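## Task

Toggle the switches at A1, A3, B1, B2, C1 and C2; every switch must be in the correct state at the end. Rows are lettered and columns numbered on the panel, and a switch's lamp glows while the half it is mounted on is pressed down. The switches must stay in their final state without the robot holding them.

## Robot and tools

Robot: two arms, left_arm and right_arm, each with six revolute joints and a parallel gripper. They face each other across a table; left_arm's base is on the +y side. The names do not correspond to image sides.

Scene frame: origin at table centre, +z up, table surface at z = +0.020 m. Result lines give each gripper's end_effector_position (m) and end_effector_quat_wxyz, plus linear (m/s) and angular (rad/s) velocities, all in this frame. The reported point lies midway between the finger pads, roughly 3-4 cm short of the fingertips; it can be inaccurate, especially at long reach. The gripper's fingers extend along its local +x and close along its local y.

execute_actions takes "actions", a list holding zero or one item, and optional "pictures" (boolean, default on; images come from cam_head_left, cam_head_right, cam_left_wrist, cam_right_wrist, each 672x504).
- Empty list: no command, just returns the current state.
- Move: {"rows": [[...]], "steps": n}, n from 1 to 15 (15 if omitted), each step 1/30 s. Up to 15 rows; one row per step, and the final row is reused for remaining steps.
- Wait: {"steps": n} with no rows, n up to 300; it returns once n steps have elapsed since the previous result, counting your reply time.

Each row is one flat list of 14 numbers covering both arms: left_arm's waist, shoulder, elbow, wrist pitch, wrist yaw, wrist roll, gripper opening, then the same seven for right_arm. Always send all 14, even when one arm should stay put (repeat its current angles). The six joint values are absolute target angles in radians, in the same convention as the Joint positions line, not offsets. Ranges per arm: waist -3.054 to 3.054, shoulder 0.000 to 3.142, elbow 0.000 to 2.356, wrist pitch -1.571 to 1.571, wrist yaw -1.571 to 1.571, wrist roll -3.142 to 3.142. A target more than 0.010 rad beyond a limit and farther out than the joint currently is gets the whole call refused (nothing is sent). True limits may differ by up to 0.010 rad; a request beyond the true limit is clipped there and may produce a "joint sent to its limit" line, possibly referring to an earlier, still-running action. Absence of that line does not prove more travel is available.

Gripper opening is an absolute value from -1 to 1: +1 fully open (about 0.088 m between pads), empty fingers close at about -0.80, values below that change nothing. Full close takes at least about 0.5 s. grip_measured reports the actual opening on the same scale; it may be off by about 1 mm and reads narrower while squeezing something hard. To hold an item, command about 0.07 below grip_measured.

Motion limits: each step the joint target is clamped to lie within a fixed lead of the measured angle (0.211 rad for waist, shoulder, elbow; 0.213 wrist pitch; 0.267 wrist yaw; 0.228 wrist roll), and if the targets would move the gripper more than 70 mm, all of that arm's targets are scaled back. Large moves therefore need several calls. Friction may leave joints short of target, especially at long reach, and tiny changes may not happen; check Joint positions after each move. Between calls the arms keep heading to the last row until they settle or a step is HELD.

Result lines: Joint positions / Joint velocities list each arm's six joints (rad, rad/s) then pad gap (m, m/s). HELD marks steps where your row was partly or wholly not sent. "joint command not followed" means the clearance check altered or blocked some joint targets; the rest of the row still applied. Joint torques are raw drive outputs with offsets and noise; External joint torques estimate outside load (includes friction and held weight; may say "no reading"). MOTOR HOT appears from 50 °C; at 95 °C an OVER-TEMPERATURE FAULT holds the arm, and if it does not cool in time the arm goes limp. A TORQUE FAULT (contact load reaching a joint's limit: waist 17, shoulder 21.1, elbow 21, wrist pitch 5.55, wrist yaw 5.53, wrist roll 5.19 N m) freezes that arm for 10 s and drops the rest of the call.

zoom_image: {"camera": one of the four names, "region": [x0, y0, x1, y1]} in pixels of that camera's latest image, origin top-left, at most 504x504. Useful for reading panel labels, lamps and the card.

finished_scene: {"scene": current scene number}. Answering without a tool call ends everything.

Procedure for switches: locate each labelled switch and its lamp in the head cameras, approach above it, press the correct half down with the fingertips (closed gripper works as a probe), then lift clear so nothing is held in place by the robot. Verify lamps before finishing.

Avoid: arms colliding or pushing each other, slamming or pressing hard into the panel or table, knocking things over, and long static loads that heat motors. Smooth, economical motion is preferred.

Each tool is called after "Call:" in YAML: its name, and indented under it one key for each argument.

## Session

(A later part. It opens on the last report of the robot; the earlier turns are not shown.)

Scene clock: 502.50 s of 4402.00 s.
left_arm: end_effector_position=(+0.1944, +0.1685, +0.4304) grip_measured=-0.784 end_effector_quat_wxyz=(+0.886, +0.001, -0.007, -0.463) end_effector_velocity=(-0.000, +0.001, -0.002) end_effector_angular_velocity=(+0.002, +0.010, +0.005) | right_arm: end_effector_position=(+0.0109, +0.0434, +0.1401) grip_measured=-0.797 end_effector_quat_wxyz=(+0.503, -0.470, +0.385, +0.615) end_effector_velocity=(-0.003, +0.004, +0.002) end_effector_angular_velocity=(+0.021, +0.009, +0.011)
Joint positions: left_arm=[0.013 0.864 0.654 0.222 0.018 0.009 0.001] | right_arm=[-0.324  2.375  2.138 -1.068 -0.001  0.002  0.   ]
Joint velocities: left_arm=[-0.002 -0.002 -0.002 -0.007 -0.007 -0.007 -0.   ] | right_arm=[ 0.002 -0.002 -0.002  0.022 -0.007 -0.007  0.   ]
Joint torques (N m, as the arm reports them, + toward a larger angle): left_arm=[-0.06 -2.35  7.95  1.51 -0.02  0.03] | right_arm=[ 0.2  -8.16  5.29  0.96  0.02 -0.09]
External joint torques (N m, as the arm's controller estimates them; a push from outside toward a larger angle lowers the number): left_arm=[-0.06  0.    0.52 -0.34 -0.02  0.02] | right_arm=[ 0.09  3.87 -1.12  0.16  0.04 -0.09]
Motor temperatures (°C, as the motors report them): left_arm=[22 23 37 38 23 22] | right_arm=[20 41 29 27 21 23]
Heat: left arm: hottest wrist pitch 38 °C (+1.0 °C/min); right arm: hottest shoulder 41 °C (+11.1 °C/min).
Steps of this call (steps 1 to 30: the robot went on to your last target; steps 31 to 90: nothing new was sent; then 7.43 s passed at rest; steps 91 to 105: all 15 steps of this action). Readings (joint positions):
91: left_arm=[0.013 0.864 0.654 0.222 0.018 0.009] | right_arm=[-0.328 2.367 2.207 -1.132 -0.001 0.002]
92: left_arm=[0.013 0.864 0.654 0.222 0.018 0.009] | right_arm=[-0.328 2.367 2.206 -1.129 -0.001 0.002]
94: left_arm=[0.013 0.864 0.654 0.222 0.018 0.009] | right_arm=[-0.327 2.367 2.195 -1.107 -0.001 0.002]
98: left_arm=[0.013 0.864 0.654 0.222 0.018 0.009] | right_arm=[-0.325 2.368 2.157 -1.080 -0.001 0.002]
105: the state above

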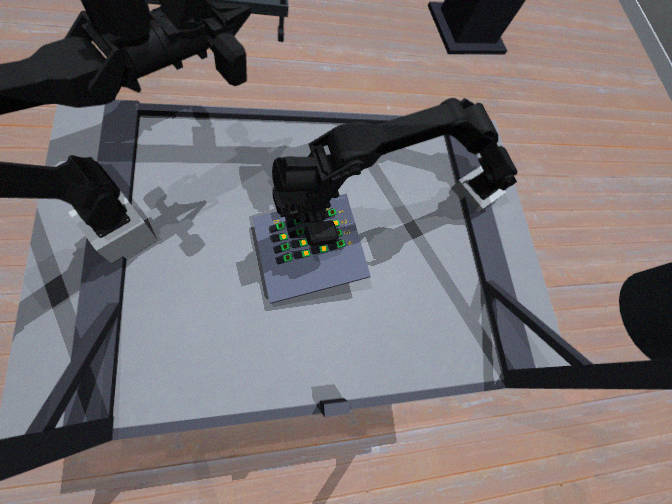

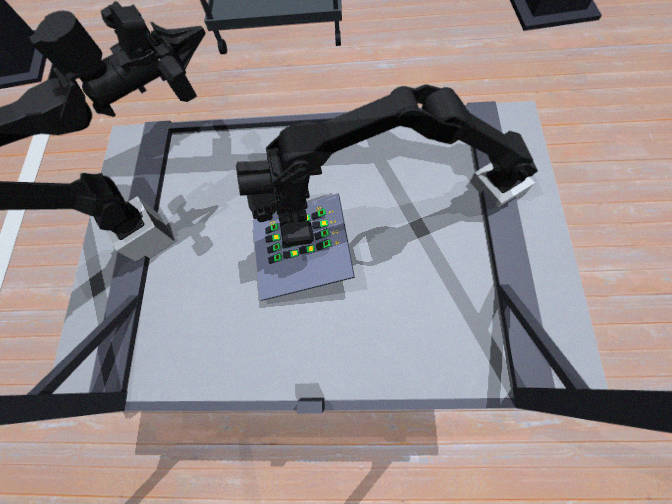

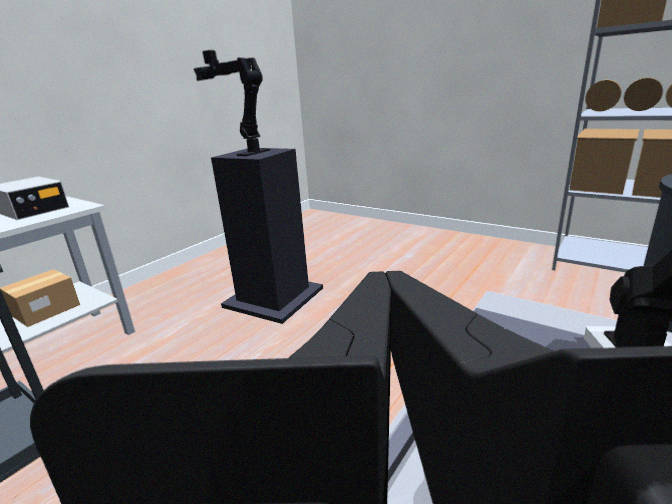

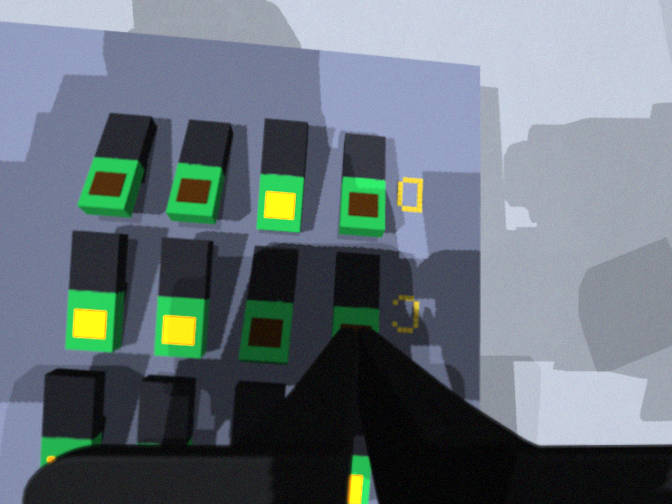

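Good. Press.

Call:
execute_actions:
  actions:
    - {"rows":[[0.013,0.864,0.654,0.222,0.018,0.009,-0.8,-0.322,2.396,2.12,-1.058,0,0,-0.8],[0.013,0.864,0.654,0.222,0.018,0.009,-0.8,-0.322,2.4,2.112,-1.05,0,0,-0.8],[0.013,0.864,0.654,0.222,0.018,0.009,-0.8,-0.322,2.404,2.105,-1.043,0,0,-0.8],[0.013,0.864,0.654,0.222,0.018,0.009,-0.8,-0.322,2.408,2.098,-1.036,0,0,-0.8],[0.013,0.864,0.654,0.222,0.018,0.009,-0.8,-0.322,2.412,2.092,-1.03,0,0,-0.8],[0.013,0.864,0.654,0.222,0.018,0.009,-0.8,-0.322,2.416,2.086,-1.024,0,0,-0.8],[0.013,0.864,0.654,0.222,0.018,0.009,-0.8,-0.322,2.42,2.08,-1.02,0,0,-0.8],[0.013,0.864,0.654,0.222,0.018,0.009,-0.8,-0.322,2.424,2.076,-1.018,0,0,-0.8]],"steps":15}

Scene clock: 513.03 s of 4402.00 s.
left_arm: end_effector_position=(+0.1944, +0.1685, +0.4304) grip_measured=-0.784 end_effector_quat_wxyz=(+0.886, +0.001, -0.007, -0.463) end_effector_velocity=(-0.002, -0.001, -0.005) end_effector_angular_velocity=(+0.014, +0.019, -0.010) | right_arm: end_effector_position=(+0.0103, +0.0463, +0.1285) grip_measured=-0.797 end_effector_quat_wxyz=(+0.504, -0.467, +0.383, +0.617) end_effector_velocity=(-0.000, -0.010, -0.007) end_effector_angular_velocity=(-0.044, +0.011, +0.011)
Joint positions: left_arm=[0.013 0.864 0.654 0.222 0.018 0.009 0.001] | right_arm=[-0.324  2.383  2.104 -1.018 -0.001  0.002  0.   ]
Joint velocities: left_arm=[-0.002 -0.002 -0.002 -0.022  0.007 -0.007 -0.   ] | right_arm=[-0.002 -0.002 -0.022 -0.022 -0.022 -0.007  0.   ]
Joint torques (N m, as the arm reports them, + toward a larger angle): left_arm=[-0.06 -2.46  8.    1.5  -0.02  0.05] | right_arm=[ 0.17 -5.85  3.47  0.85  0.02 -0.09]
External joint torques (N m, as the arm's controller estimates them; a push from outside toward a larger angle lowers the number): left_arm=[-0.05 -0.11  0.61 -0.33 -0.02  0.04] | right_arm=[ 0.17  6.31 -3.04  0.03  0.03 -0.09]
Motor temperatures (°C, as the motors report them): left_arm=[22 23 37 38 23 22] | right_arm=[20 41 28 28 21 23]
Heat: left arm: hottest wrist pitch 38 °C (+1.0 °C/min); right arm: hottest shoulder 41 °C (+9.0 °C/min).
Steps of this call (steps 1 to 15: the robot went on to your last target; steps 16 to 90: nothing new was sent; then 7.03 s passed at rest; steps 91 to 105: all 15 steps of this action). Readings (joint positions):
91: left_arm=[0.013 0.864 0.654 0.222 0.018 0.009] | right_arm=[-0.324 2.375 2.138 -1.066 -0.001 0.002]
92: left_arm=[0.013 0.864 0.654 0.222 0.018 0.009] | right_arm=[-0.324 2.375 2.135 -1.063 -0.001 0.002]
94: left_arm=[0.013 0.864 0.654 0.222 0.018 0.009] | right_arm=[-0.324 2.376 2.128 -1.052 -0.001 0.002]
98: left_arm=[0.013 0.864 0.654 0.222 0.018 0.009] | right_arm=[-0.324 2.379 2.113 -1.029 -0.001 0.002]
105: the state above

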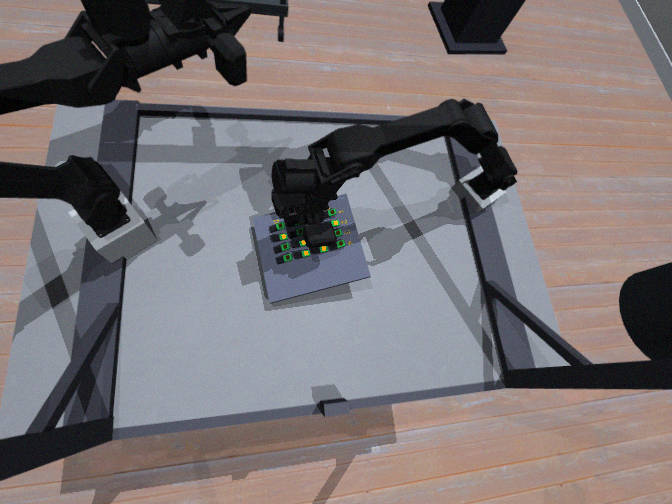

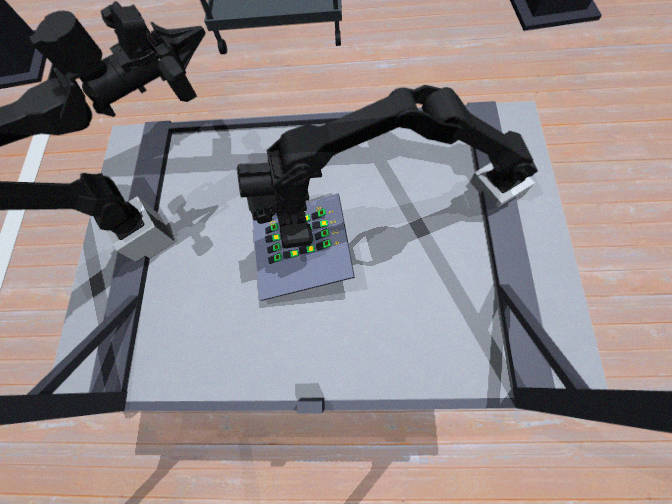

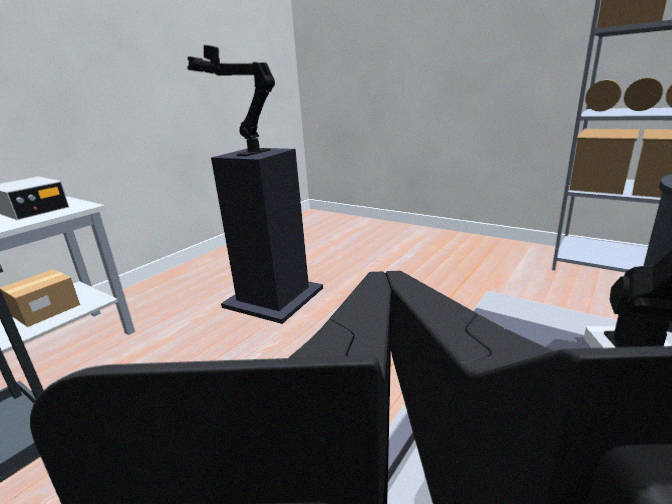

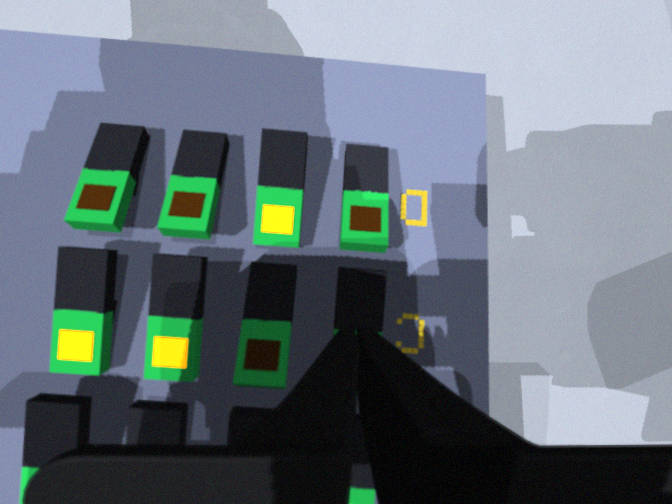

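Call:
execute_actions:
  actions:
    - {"rows":[[0.013,0.864,0.654,0.222,0.018,0.009,-0.8,-0.322,2.415,2.085,-1.03,0,0,-0.8],[0.013,0.864,0.654,0.222,0.018,0.009,-0.8,-0.322,2.412,2.085,-1.04,0,0,-0.8],[0.013,0.864,0.654,0.222,0.018,0.009,-0.8,-0.322,2.412,2.08,-1.048,0,0,-0.8],[0.013,0.864,0.654,0.222,0.018,0.009,-0.8,-0.322,2.415,2.076,-1.055,0,0,-0.8],[0.013,0.864,0.654,0.222,0.018,0.009,-0.8,-0.322,2.42,2.072,-1.055,0,0,-0.8],[0.013,0.864,0.654,0.222,0.018,0.009,-0.8,-0.322,2.425,2.068,-1.055,0,0,-0.8]],"steps":15}

Scene clock: 520.77 s of 4402.00 s.
left_arm: end_effector_position=(+0.1944, +0.1685, +0.4304) grip_measured=-0.784 end_effector_quat_wxyz=(+0.886, +0.001, -0.007, -0.463) end_effector_velocity=(+0.001, +0.002, +0.003) end_effector_angular_velocity=(-0.022, +0.011, +0.010) | right_arm: end_effector_position=(+0.0109, +0.0437, +0.1274) grip_measured=-0.797 end_effector_quat_wxyz=(+0.502, -0.471, +0.386, +0.614) end_effector_velocity=(+0.001, -0.002, +0.000) end_effector_angular_velocity=(-0.008, +0.004, +0.007)
Joint positions: left_arm=[0.013 0.864 0.654 0.222 0.018 0.009 0.001] | right_arm=[-0.324  2.383  2.103 -1.029 -0.001  0.002  0.   ]
Joint velocities: left_arm=[ 0.002 -0.002  0.002  0.007 -0.007 -0.022 -0.   ] | right_arm=[-0.002 -0.002 -0.002 -0.007 -0.007 -0.007  0.   ]
Joint torques (N m, as the arm reports them, + toward a larger angle): left_arm=[-0.06 -2.44  7.94  1.51  0.    0.04] | right_arm=[ 0.19 -5.77  2.79 -0.96  0.01 -0.09]
External joint torques (N m, as the arm's controller estimates them; a push from outside toward a larger angle lowers the number): left_arm=[-0.07 -0.02  0.41 -0.37  0.    0.03] | right_arm=[ 0.21  6.29 -3.6  -1.77  0.02 -0.09]
Motor temperatures (°C, as the motors report them): left_arm=[22 23 37 38 23 22] | right_arm=[20 39 28 28 21 23]
Heat: left arm: hottest wrist pitch 38 °C (+1.0 °C/min); right arm: hottest shoulder 39 °C (+4.0 °C/min).
Steps of this call (steps 1 to 15: the robot went on to your last target; steps 16 to 90: nothing new was sent; then 4.23 s passed at rest; steps 91 to 105: all 15 steps of this action). Readings (joint positions):
91: left_arm=[0.013 0.864 0.654 0.222 0.018 0.009] | right_arm=[-0.324 2.383 2.103 -1.016 -0.001 0.002]
92: left_arm=[0.013 0.864 0.654 0.222 0.018 0.009] | right_arm=[-0.324 2.383 2.103 -1.017 -0.001 0.002]
94: left_arm=[0.013 0.864 0.654 0.222 0.018 0.009] | right_arm=[-0.324 2.383 2.103 -1.019 -0.001 0.002]
98: left_arm=[0.013 0.864 0.654 0.222 0.018 0.009] | right_arm=[-0.324 2.383 2.103 -1.029 -0.001 0.002]
105: the state above

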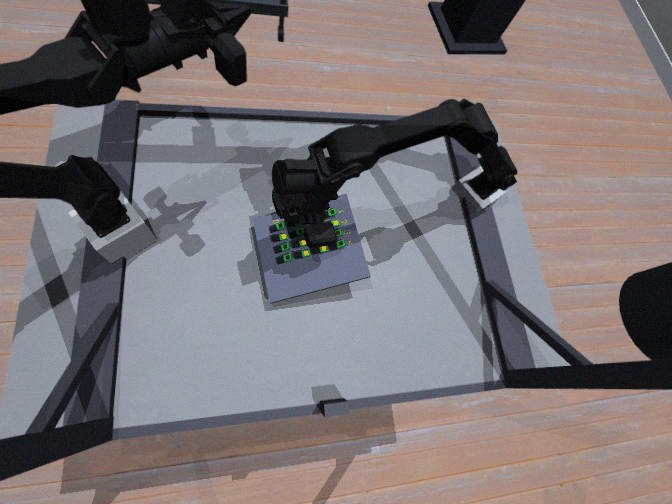

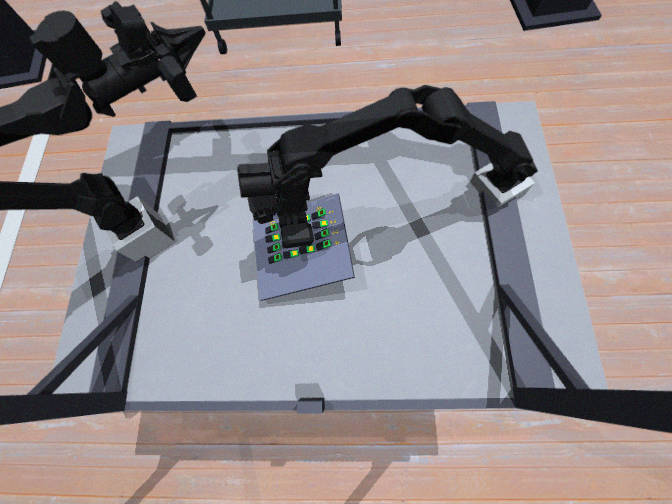

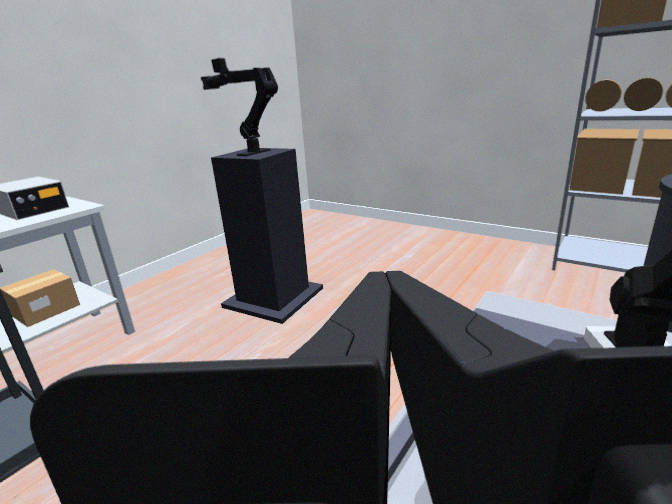

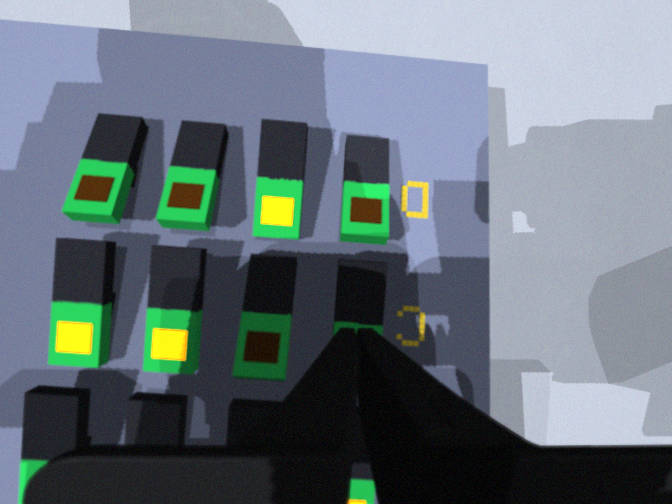

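Call:
execute_actions:
  actions:
    - {"rows":[[0.013,0.864,0.654,0.222,0.018,0.009,-0.8,-0.322,2.39,2.105,-1.035,0,0,-0.8],[0.013,0.864,0.654,0.222,0.018,0.009,-0.8,-0.322,2.375,2.12,-1.045,0,0,-0.8],[0.013,0.864,0.654,0.222,0.018,0.009,-0.8,-0.322,2.36,2.125,-1.06,0,0,-0.8],[0.013,0.864,0.654,0.222,0.018,0.009,-0.8,-0.322,2.345,2.13,-1.07,0,0,-0.8],[0.013,0.864,0.654,0.222,0.018,0.009,-0.8,-0.322,2.33,2.13,-1.085,0,0,-0.8],[0.013,0.864,0.654,0.222,0.018,0.009,-0.8,-0.322,2.31,2.12,-1.09,0,0,-0.8],[0.013,0.864,0.654,0.222,0.018,0.009,-0.8,-0.322,2.29,2.1,-1.09,0,0,-0.8],[0.013,0.864,0.654,0.222,0.018,0.009,-0.8,-0.322,2.27,2.08,-1.09,0,0,-0.8],[0.013,0.864,0.654,0.222,0.018,0.009,-0.8,-0.322,2.25,2.06,-1.085,0,0,-0.8],[0.013,0.864,0.654,0.222,0.018,0.009,-0.8,-0.322,2.22,2.04,-1.08,0,0,-0.8],[0.013,0.864,0.654,0.222,0.018,0.009,-0.8,-0.322,2.19,2.02,-1.08,0,0,-0.8],[0.013,0.864,0.654,0.222,0.018,0.009,-0.8,-0.322,2.16,2.0,-1.07,0,0,-0.8]],"steps":15}
  pictures: false

Call:
execute_actions:
  actions:
    - {"rows":[[0.013,0.864,0.654,0.222,0.018,0.009,-0.8,-0.322,2.1,1.95,-1.0,0,0,-0.8],[0.013,0.864,0.654,0.222,0.018,0.009,-0.8,-0.322,2.0,1.88,-1.0,0,0,-0.8]],"steps":15}

Scene clock: 538.50 s of 4402.00 s.
left_arm: end_effector_position=(+0.1944, +0.1685, +0.4304) grip_measured=-0.784 end_effector_quat_wxyz=(+0.886, +0.001, -0.007, -0.463) end_effector_velocity=(-0.001, +0.000, -0.006) end_effector_angular_velocity=(+0.022, +0.025, -0.005) | right_arm: end_effector_position=(+0.0155, +0.0210, +0.1944) grip_measured=-0.797 end_effector_quat_wxyz=(+0.515, -0.449, +0.368, +0.631) end_effector_velocity=(+0.004, -0.019, +0.199) end_effector_angular_velocity=(+0.422, +0.095, -0.007)
Joint positions: left_arm=[0.013 0.864 0.654 0.222 0.018 0.009 0.001] | right_arm=[-0.324  2.194  2.031 -1.075 -0.001  0.002  0.   ]
Joint velocities: left_arm=[ 0.002 -0.002  0.002 -0.037  0.007 -0.007 -0.   ] | right_arm=[-0.002 -0.471 -0.09   0.051 -0.007  0.007  0.   ]
Joint torques (N m, as the arm reports them, + toward a larger angle): left_arm=[-0.03 -2.4   7.97  1.5  -0.01  0.03] | right_arm=[ 0.18 -8.67  4.7   1.11  0.02 -0.09]
External joint torques (N m, as the arm's controller estimates them; a push from outside toward a larger angle lowers the number): left_arm=[-0.03 -0.04  0.54 -0.34 -0.01  0.02] | right_arm=[ 0.19  0.86 -1.11  0.19  0.02 -0.09]
Motor temperatures (°C, as the motors report them): left_arm=[22 23 37 38 23 22] | right_arm=[20 37 27 28 21 23]
Heat: left arm: hottest wrist pitch 38 °C (+0.0 °C/min); right arm: hottest shoulder 37 °C (-2.0 °C/min).
Steps of this call (steps 1 to 15: the robot went on to your last target; steps 16 to 90: nothing new was sent; then 14.23 s passed at rest; steps 91 to 105: all 15 steps of this action). Readings (joint positions):
91: left_arm=[0.013 0.864 0.654 0.222 0.018 0.009] | right_arm=[-0.324 2.383 2.104 -1.029 -0.001 0.002]
92: left_arm=[0.013 0.864 0.654 0.222 0.018 0.009] | right_arm=[-0.324 2.382 2.109 -1.032 -0.001 0.002]
94: left_arm=[0.013 0.864 0.654 0.222 0.018 0.009] | right_arm=[-0.324 2.379 2.116 -1.044 -0.001 0.002]
98: left_arm=[0.013 0.864 0.654 0.222 0.018 0.009] | right_arm=[-0.324 2.349 2.111 -1.079 -0.001 0.002]
105: the state above

Scene clock: 539.00 s of 4402.00 s.
left_arm: end_effector_position=(+0.1944, +0.1685, +0.4304) grip_measured=-0.784 end_effector_quat_wxyz=(+0.886, +0.001, -0.007, -0.463) end_effector_velocity=(-0.000, +0.001, -0.002) end_effector_angular_velocity=(-0.007, +0.022, +0.005) | right_arm: end_effector_position=(+0.0194, +0.0019, +0.2429) grip_measured=-0.797 end_effector_quat_wxyz=(+0.537, -0.408, +0.335, +0.658) end_effector_velocity=(+0.004, -0.008, -0.019) end_effector_angular_velocity=(-0.048, -0.020, +0.001)
Joint positions: left_arm=[0.013 0.864 0.654 0.222 0.018 0.009 0.001] | right_arm=[-0.324  2.004  1.892 -1.002 -0.001  0.002  0.   ]
Joint velocities: left_arm=[-0.002 -0.002 -0.002 -0.007 -0.007 -0.022 -0.   ] | right_arm=[-0.002 -0.002 -0.061  0.007  0.007 -0.007  0.   ]
Joint torques (N m, as the arm reports them, + toward a larger angle): left_arm=[-0.08 -2.44  7.91  1.52 -0.02  0.03] | right_arm=[ 0.18 -8.6   5.67  1.33  0.02 -0.09]
External joint torques (N m, as the arm's controller estimates them; a push from outside toward a larger angle lowers the number): left_arm=[-0.07 -0.07  0.44 -0.33 -0.02  0.02] | right_arm=[ 0.12  1.6  -1.19  0.15  0.04 -0.09]
Motor temperatures (°C, as the motors report them): left_arm=[22 23 37 38 23 22] | right_arm=[20 38 27 28 21 23]
Heat: left arm: hottest wrist pitch 38 °C (+0.0 °C/min); right arm: hottest shoulder 38 °C (-1.0 °C/min).
Steps of this call (steps 1 to 15: all 15 steps of this action). Readings (joint positions):
1: left_arm=[0.013 0.864 0.654 0.222 0.018 0.009] | right_arm=[-0.324 2.174 2.024 -1.063 -0.001 0.002]
2: left_arm=[0.013 0.864 0.654 0.222 0.018 0.009] | right_arm=[-0.324 2.144 1.998 -1.035 -0.001 0.002]
4: left_arm=[0.013 0.864 0.654 0.222 0.018 0.009] | right_arm=[-0.324 2.084 1.939 -1.028 -0.001 0.002]
8: left_arm=[0.013 0.864 0.654 0.222 0.018 0.009] | right_arm=[-0.324 2.017 1.909 -1.005 -0.001 0.002]
15: the state above

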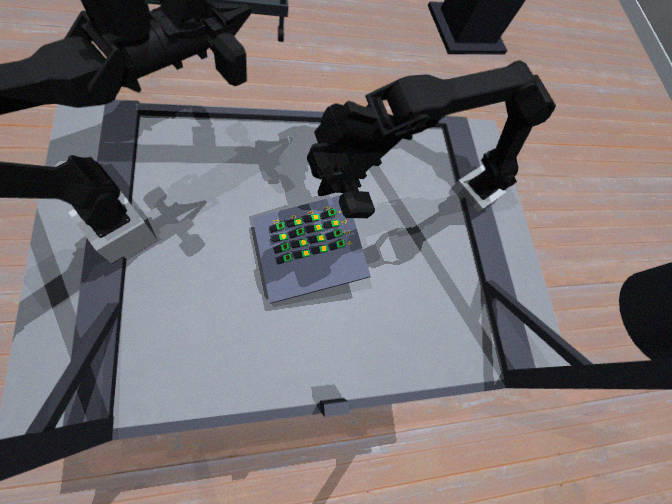

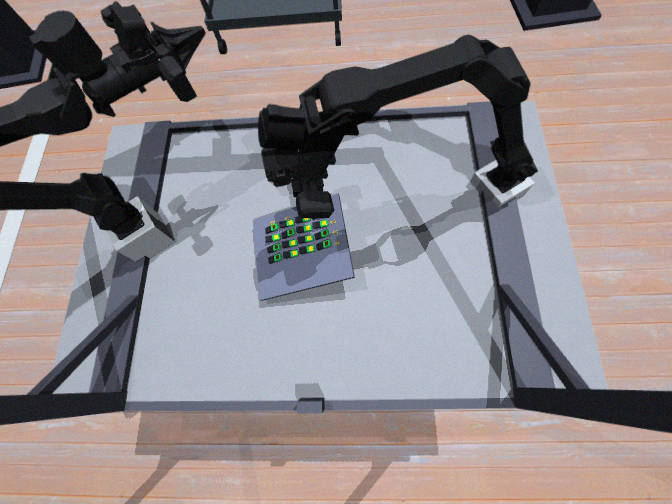

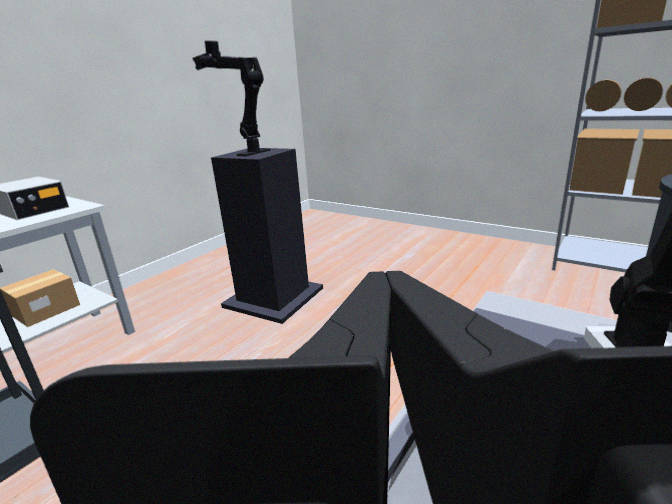

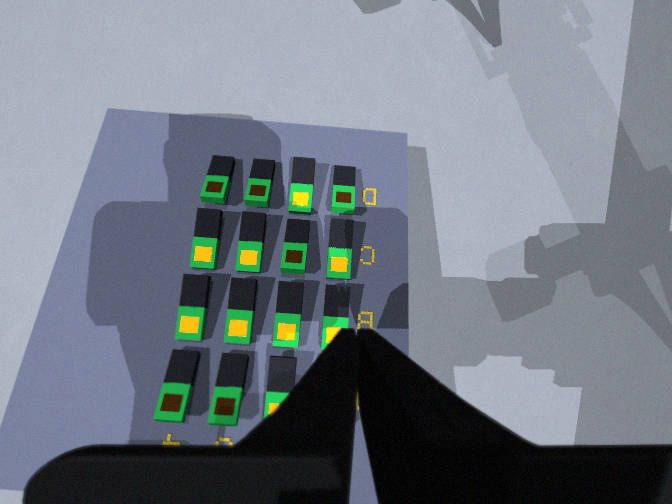

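Call:
zoom_image:
  camera: "cam_head_left"
  region: [240, 185, 380, 305]

Region (240, 185, 380, 305) of cam_head_left's 672x504 image, scaled by 3.600, with more detail than that image has; it fills the top 432 rows of this view, and the rest is white.

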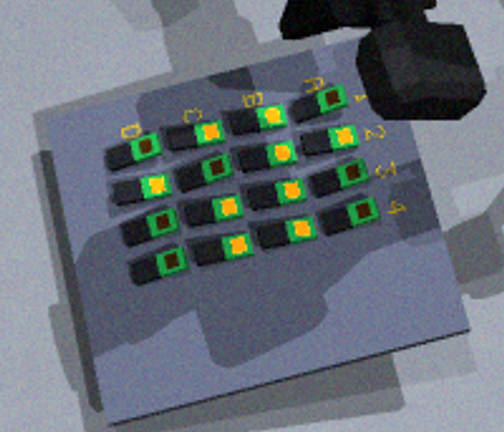

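All correct.

Call:
finished_scene:
  scene: 1

The scene is finished: the task was done.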